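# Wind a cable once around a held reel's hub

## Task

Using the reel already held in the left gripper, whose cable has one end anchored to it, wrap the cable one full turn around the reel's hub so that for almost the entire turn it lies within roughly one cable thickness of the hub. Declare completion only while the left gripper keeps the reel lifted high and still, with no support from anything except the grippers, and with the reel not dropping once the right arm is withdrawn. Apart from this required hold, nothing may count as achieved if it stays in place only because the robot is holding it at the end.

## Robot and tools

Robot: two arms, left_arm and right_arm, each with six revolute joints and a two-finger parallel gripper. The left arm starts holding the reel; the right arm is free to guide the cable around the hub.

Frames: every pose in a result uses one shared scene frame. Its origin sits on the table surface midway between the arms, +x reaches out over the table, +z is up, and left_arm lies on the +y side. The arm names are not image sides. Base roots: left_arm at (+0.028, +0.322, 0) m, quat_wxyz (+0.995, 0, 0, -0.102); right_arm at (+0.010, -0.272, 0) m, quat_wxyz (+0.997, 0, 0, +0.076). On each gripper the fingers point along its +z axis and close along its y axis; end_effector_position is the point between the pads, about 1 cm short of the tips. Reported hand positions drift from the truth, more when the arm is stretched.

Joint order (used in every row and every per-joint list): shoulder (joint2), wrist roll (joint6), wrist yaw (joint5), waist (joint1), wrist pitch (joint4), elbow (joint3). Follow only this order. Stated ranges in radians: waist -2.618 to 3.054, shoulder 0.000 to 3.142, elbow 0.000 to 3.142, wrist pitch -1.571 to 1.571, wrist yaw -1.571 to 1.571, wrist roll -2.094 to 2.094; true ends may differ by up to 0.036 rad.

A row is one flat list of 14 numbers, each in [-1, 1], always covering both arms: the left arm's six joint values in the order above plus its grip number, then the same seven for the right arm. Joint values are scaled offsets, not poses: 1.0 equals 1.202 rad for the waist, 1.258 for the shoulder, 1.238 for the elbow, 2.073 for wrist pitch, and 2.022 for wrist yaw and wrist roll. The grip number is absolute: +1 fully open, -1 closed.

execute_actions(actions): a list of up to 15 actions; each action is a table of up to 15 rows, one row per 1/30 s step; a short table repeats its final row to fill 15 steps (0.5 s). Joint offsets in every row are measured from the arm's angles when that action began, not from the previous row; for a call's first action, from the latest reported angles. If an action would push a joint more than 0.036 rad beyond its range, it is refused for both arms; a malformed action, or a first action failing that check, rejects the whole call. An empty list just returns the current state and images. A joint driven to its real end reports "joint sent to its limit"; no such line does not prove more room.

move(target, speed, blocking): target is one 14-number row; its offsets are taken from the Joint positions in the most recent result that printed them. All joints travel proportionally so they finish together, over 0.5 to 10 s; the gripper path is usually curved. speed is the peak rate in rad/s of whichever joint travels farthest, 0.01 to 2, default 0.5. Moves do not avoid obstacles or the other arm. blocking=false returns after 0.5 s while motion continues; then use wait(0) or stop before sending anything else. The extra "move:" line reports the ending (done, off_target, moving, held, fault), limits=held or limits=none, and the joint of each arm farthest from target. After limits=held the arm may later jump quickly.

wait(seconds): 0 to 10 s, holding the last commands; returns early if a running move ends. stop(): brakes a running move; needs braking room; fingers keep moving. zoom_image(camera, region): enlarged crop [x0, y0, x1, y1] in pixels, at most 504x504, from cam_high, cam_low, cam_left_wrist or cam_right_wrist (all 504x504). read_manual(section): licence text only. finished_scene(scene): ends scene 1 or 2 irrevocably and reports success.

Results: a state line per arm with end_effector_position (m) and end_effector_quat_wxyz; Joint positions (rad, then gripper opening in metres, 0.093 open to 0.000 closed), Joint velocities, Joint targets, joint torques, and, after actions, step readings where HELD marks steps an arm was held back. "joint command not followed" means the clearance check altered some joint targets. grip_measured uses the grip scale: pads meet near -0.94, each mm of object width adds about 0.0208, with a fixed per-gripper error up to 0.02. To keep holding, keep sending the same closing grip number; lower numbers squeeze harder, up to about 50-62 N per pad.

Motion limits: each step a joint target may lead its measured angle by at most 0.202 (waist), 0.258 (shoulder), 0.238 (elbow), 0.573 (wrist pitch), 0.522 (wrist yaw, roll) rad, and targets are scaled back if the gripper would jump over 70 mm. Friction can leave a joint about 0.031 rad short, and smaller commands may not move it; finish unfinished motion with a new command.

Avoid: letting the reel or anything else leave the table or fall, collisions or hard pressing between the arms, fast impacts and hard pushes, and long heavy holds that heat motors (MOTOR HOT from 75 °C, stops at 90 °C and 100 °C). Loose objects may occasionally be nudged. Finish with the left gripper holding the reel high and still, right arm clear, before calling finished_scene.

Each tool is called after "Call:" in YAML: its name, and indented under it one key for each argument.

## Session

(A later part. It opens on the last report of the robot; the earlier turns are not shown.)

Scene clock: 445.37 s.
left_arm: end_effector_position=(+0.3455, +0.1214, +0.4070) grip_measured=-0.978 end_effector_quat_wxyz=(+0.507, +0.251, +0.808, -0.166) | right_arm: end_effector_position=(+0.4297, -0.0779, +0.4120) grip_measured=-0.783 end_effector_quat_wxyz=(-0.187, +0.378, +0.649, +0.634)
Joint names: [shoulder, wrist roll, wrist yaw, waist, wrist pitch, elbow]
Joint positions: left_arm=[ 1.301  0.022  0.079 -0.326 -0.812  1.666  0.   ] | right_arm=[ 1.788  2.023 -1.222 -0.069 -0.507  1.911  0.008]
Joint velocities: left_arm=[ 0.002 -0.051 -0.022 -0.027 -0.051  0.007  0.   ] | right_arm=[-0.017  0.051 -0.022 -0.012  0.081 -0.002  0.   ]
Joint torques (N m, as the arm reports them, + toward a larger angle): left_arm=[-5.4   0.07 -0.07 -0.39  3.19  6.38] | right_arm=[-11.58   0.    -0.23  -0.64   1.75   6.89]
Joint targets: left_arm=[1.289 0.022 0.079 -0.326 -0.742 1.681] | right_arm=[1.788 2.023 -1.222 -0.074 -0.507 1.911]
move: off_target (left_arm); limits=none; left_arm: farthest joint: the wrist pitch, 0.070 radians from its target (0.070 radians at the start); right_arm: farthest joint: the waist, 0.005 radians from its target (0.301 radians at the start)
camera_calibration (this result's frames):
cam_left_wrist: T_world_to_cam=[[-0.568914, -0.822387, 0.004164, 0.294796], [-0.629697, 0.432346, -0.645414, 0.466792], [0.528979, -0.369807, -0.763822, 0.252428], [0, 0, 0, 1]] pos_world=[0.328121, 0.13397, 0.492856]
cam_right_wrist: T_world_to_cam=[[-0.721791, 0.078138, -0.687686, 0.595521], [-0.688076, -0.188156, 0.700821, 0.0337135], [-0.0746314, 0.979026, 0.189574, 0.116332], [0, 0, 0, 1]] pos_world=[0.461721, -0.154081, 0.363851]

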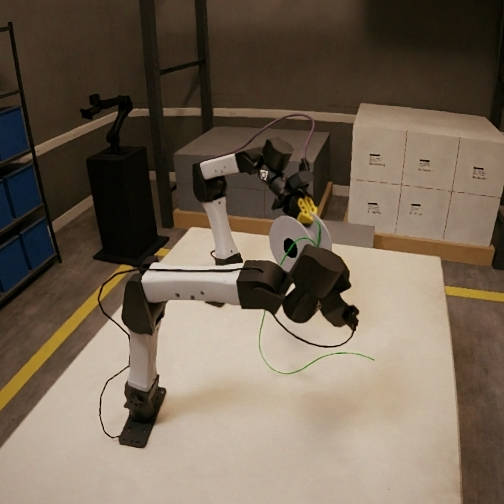

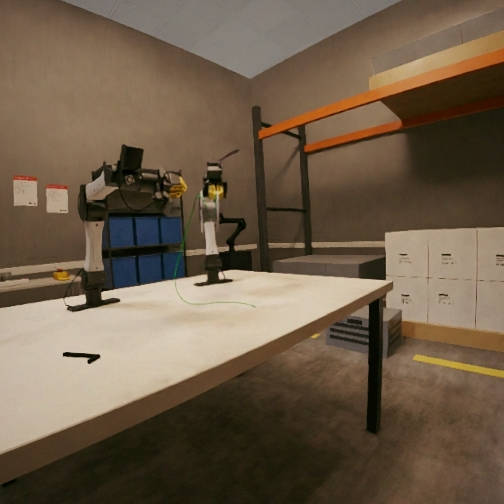

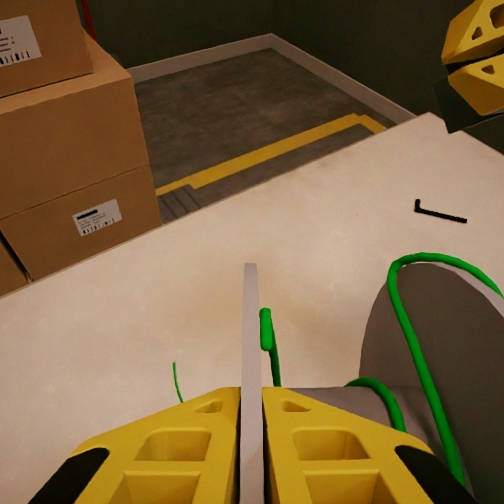

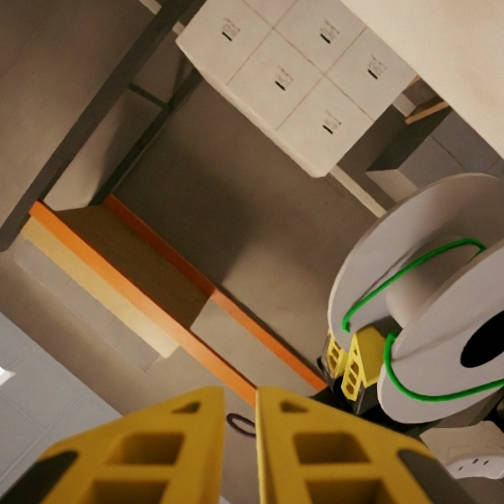

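Call:
wait:
  seconds: 1

Call:
zoom_image:
  camera: "cam_low"
  region: [185, 185, 235, 240]

Call:
zoom_image:
  camera: "cam_right_wrist"
  region: [320, 160, 504, 440]

Scene clock: 450.77 s.
left_arm: end_effector_position=(+0.3455, +0.1214, +0.4070) grip_measured=-0.978 end_effector_quat_wxyz=(+0.507, +0.251, +0.808, -0.166) | right_arm: end_effector_position=(+0.4297, -0.0779, +0.4120) grip_measured=-0.783 end_effector_quat_wxyz=(-0.187, +0.378, +0.649, +0.634)
Joint names: [shoulder, wrist roll, wrist yaw, waist, wrist pitch, elbow]
Joint positions: left_arm=[ 1.301  0.022  0.079 -0.326 -0.812  1.666  0.   ] | right_arm=[ 1.788  2.023 -1.222 -0.069 -0.507  1.911  0.008]
Joint velocities: left_arm=[-0.007  0.007 -0.051  0.007 -0.007 -0.017  0.   ] | right_arm=[-0.002  0.081 -0.081  0.002  0.022 -0.017 -0.   ]
Joint torques (N m, as the arm reports them, + toward a larger angle): left_arm=[-5.38  0.07 -0.07 -0.36  3.17  6.36] | right_arm=[-11.59  -0.01  -0.27  -0.7    1.77   6.96]
Joint targets: left_arm=[1.289 0.022 0.079 -0.326 -0.742 1.681] | right_arm=[1.788 2.023 -1.222 -0.074 -0.507 1.911]
wait: 1.00 s; at rest from the start
camera_calibration (this result's frames):
cam_left_wrist: T_world_to_cam=[[-0.568914, -0.822387, 0.004164, 0.294796], [-0.629697, 0.432346, -0.645414, 0.466792], [0.528979, -0.369807, -0.763822, 0.252428], [0, 0, 0, 1]] pos_world=[0.328121, 0.13397, 0.492856]
cam_right_wrist: T_world_to_cam=[[-0.721791, 0.078138, -0.687686, 0.595521], [-0.688076, -0.188156, 0.700821, 0.0337135], [-0.0746314, 0.979026, 0.189574, 0.116332], [0, 0, 0, 1]] pos_world=[0.461721, -0.154081, 0.363851]

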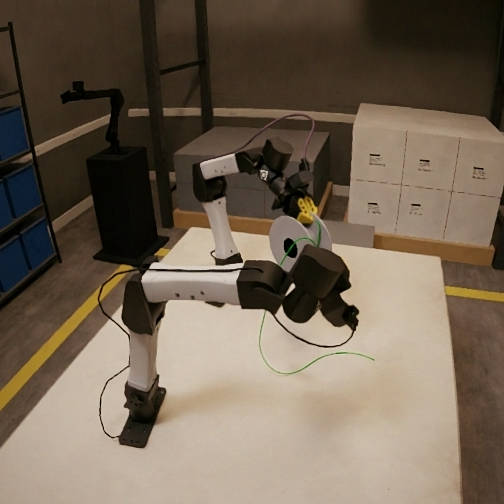

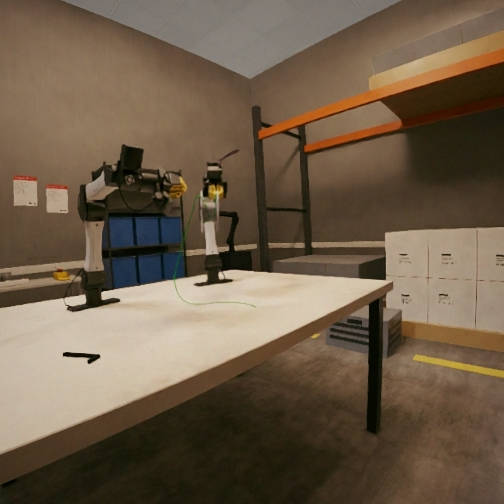

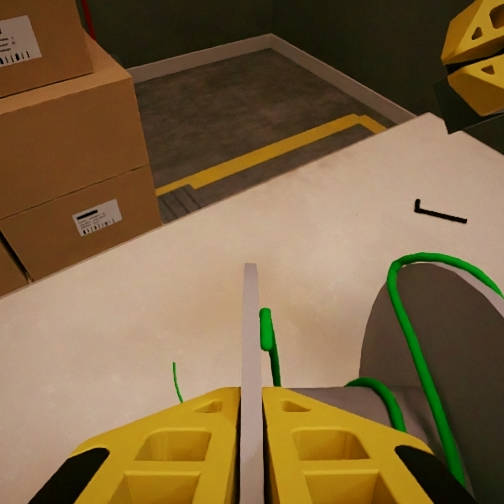

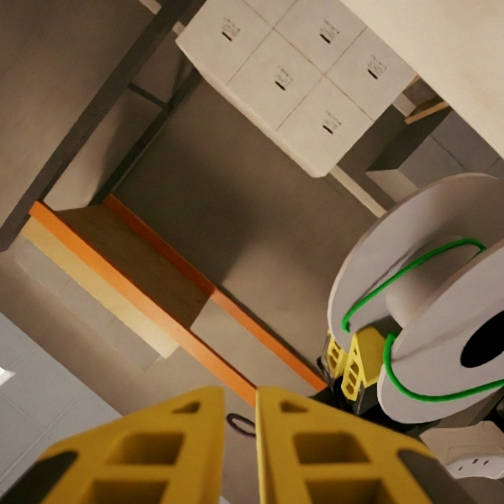

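Region (185, 185, 235, 240) of cam_low's 504x504 image, scaled by 9.164, with more detail than that image has; it fills the left 458 columns of this view, and the rest is white.

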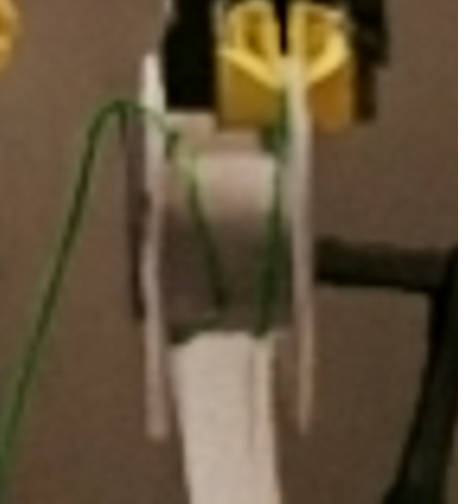

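Region (320, 160, 504, 440) of cam_right_wrist's 504x504 image, scaled by 1.800, with more detail than that image has; it fills the left 331 columns of this view, and the rest is white.

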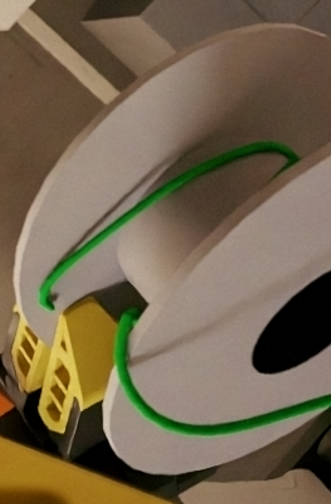

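Call:
finished_scene:
  scene: 2

The scene is finished: the task was done.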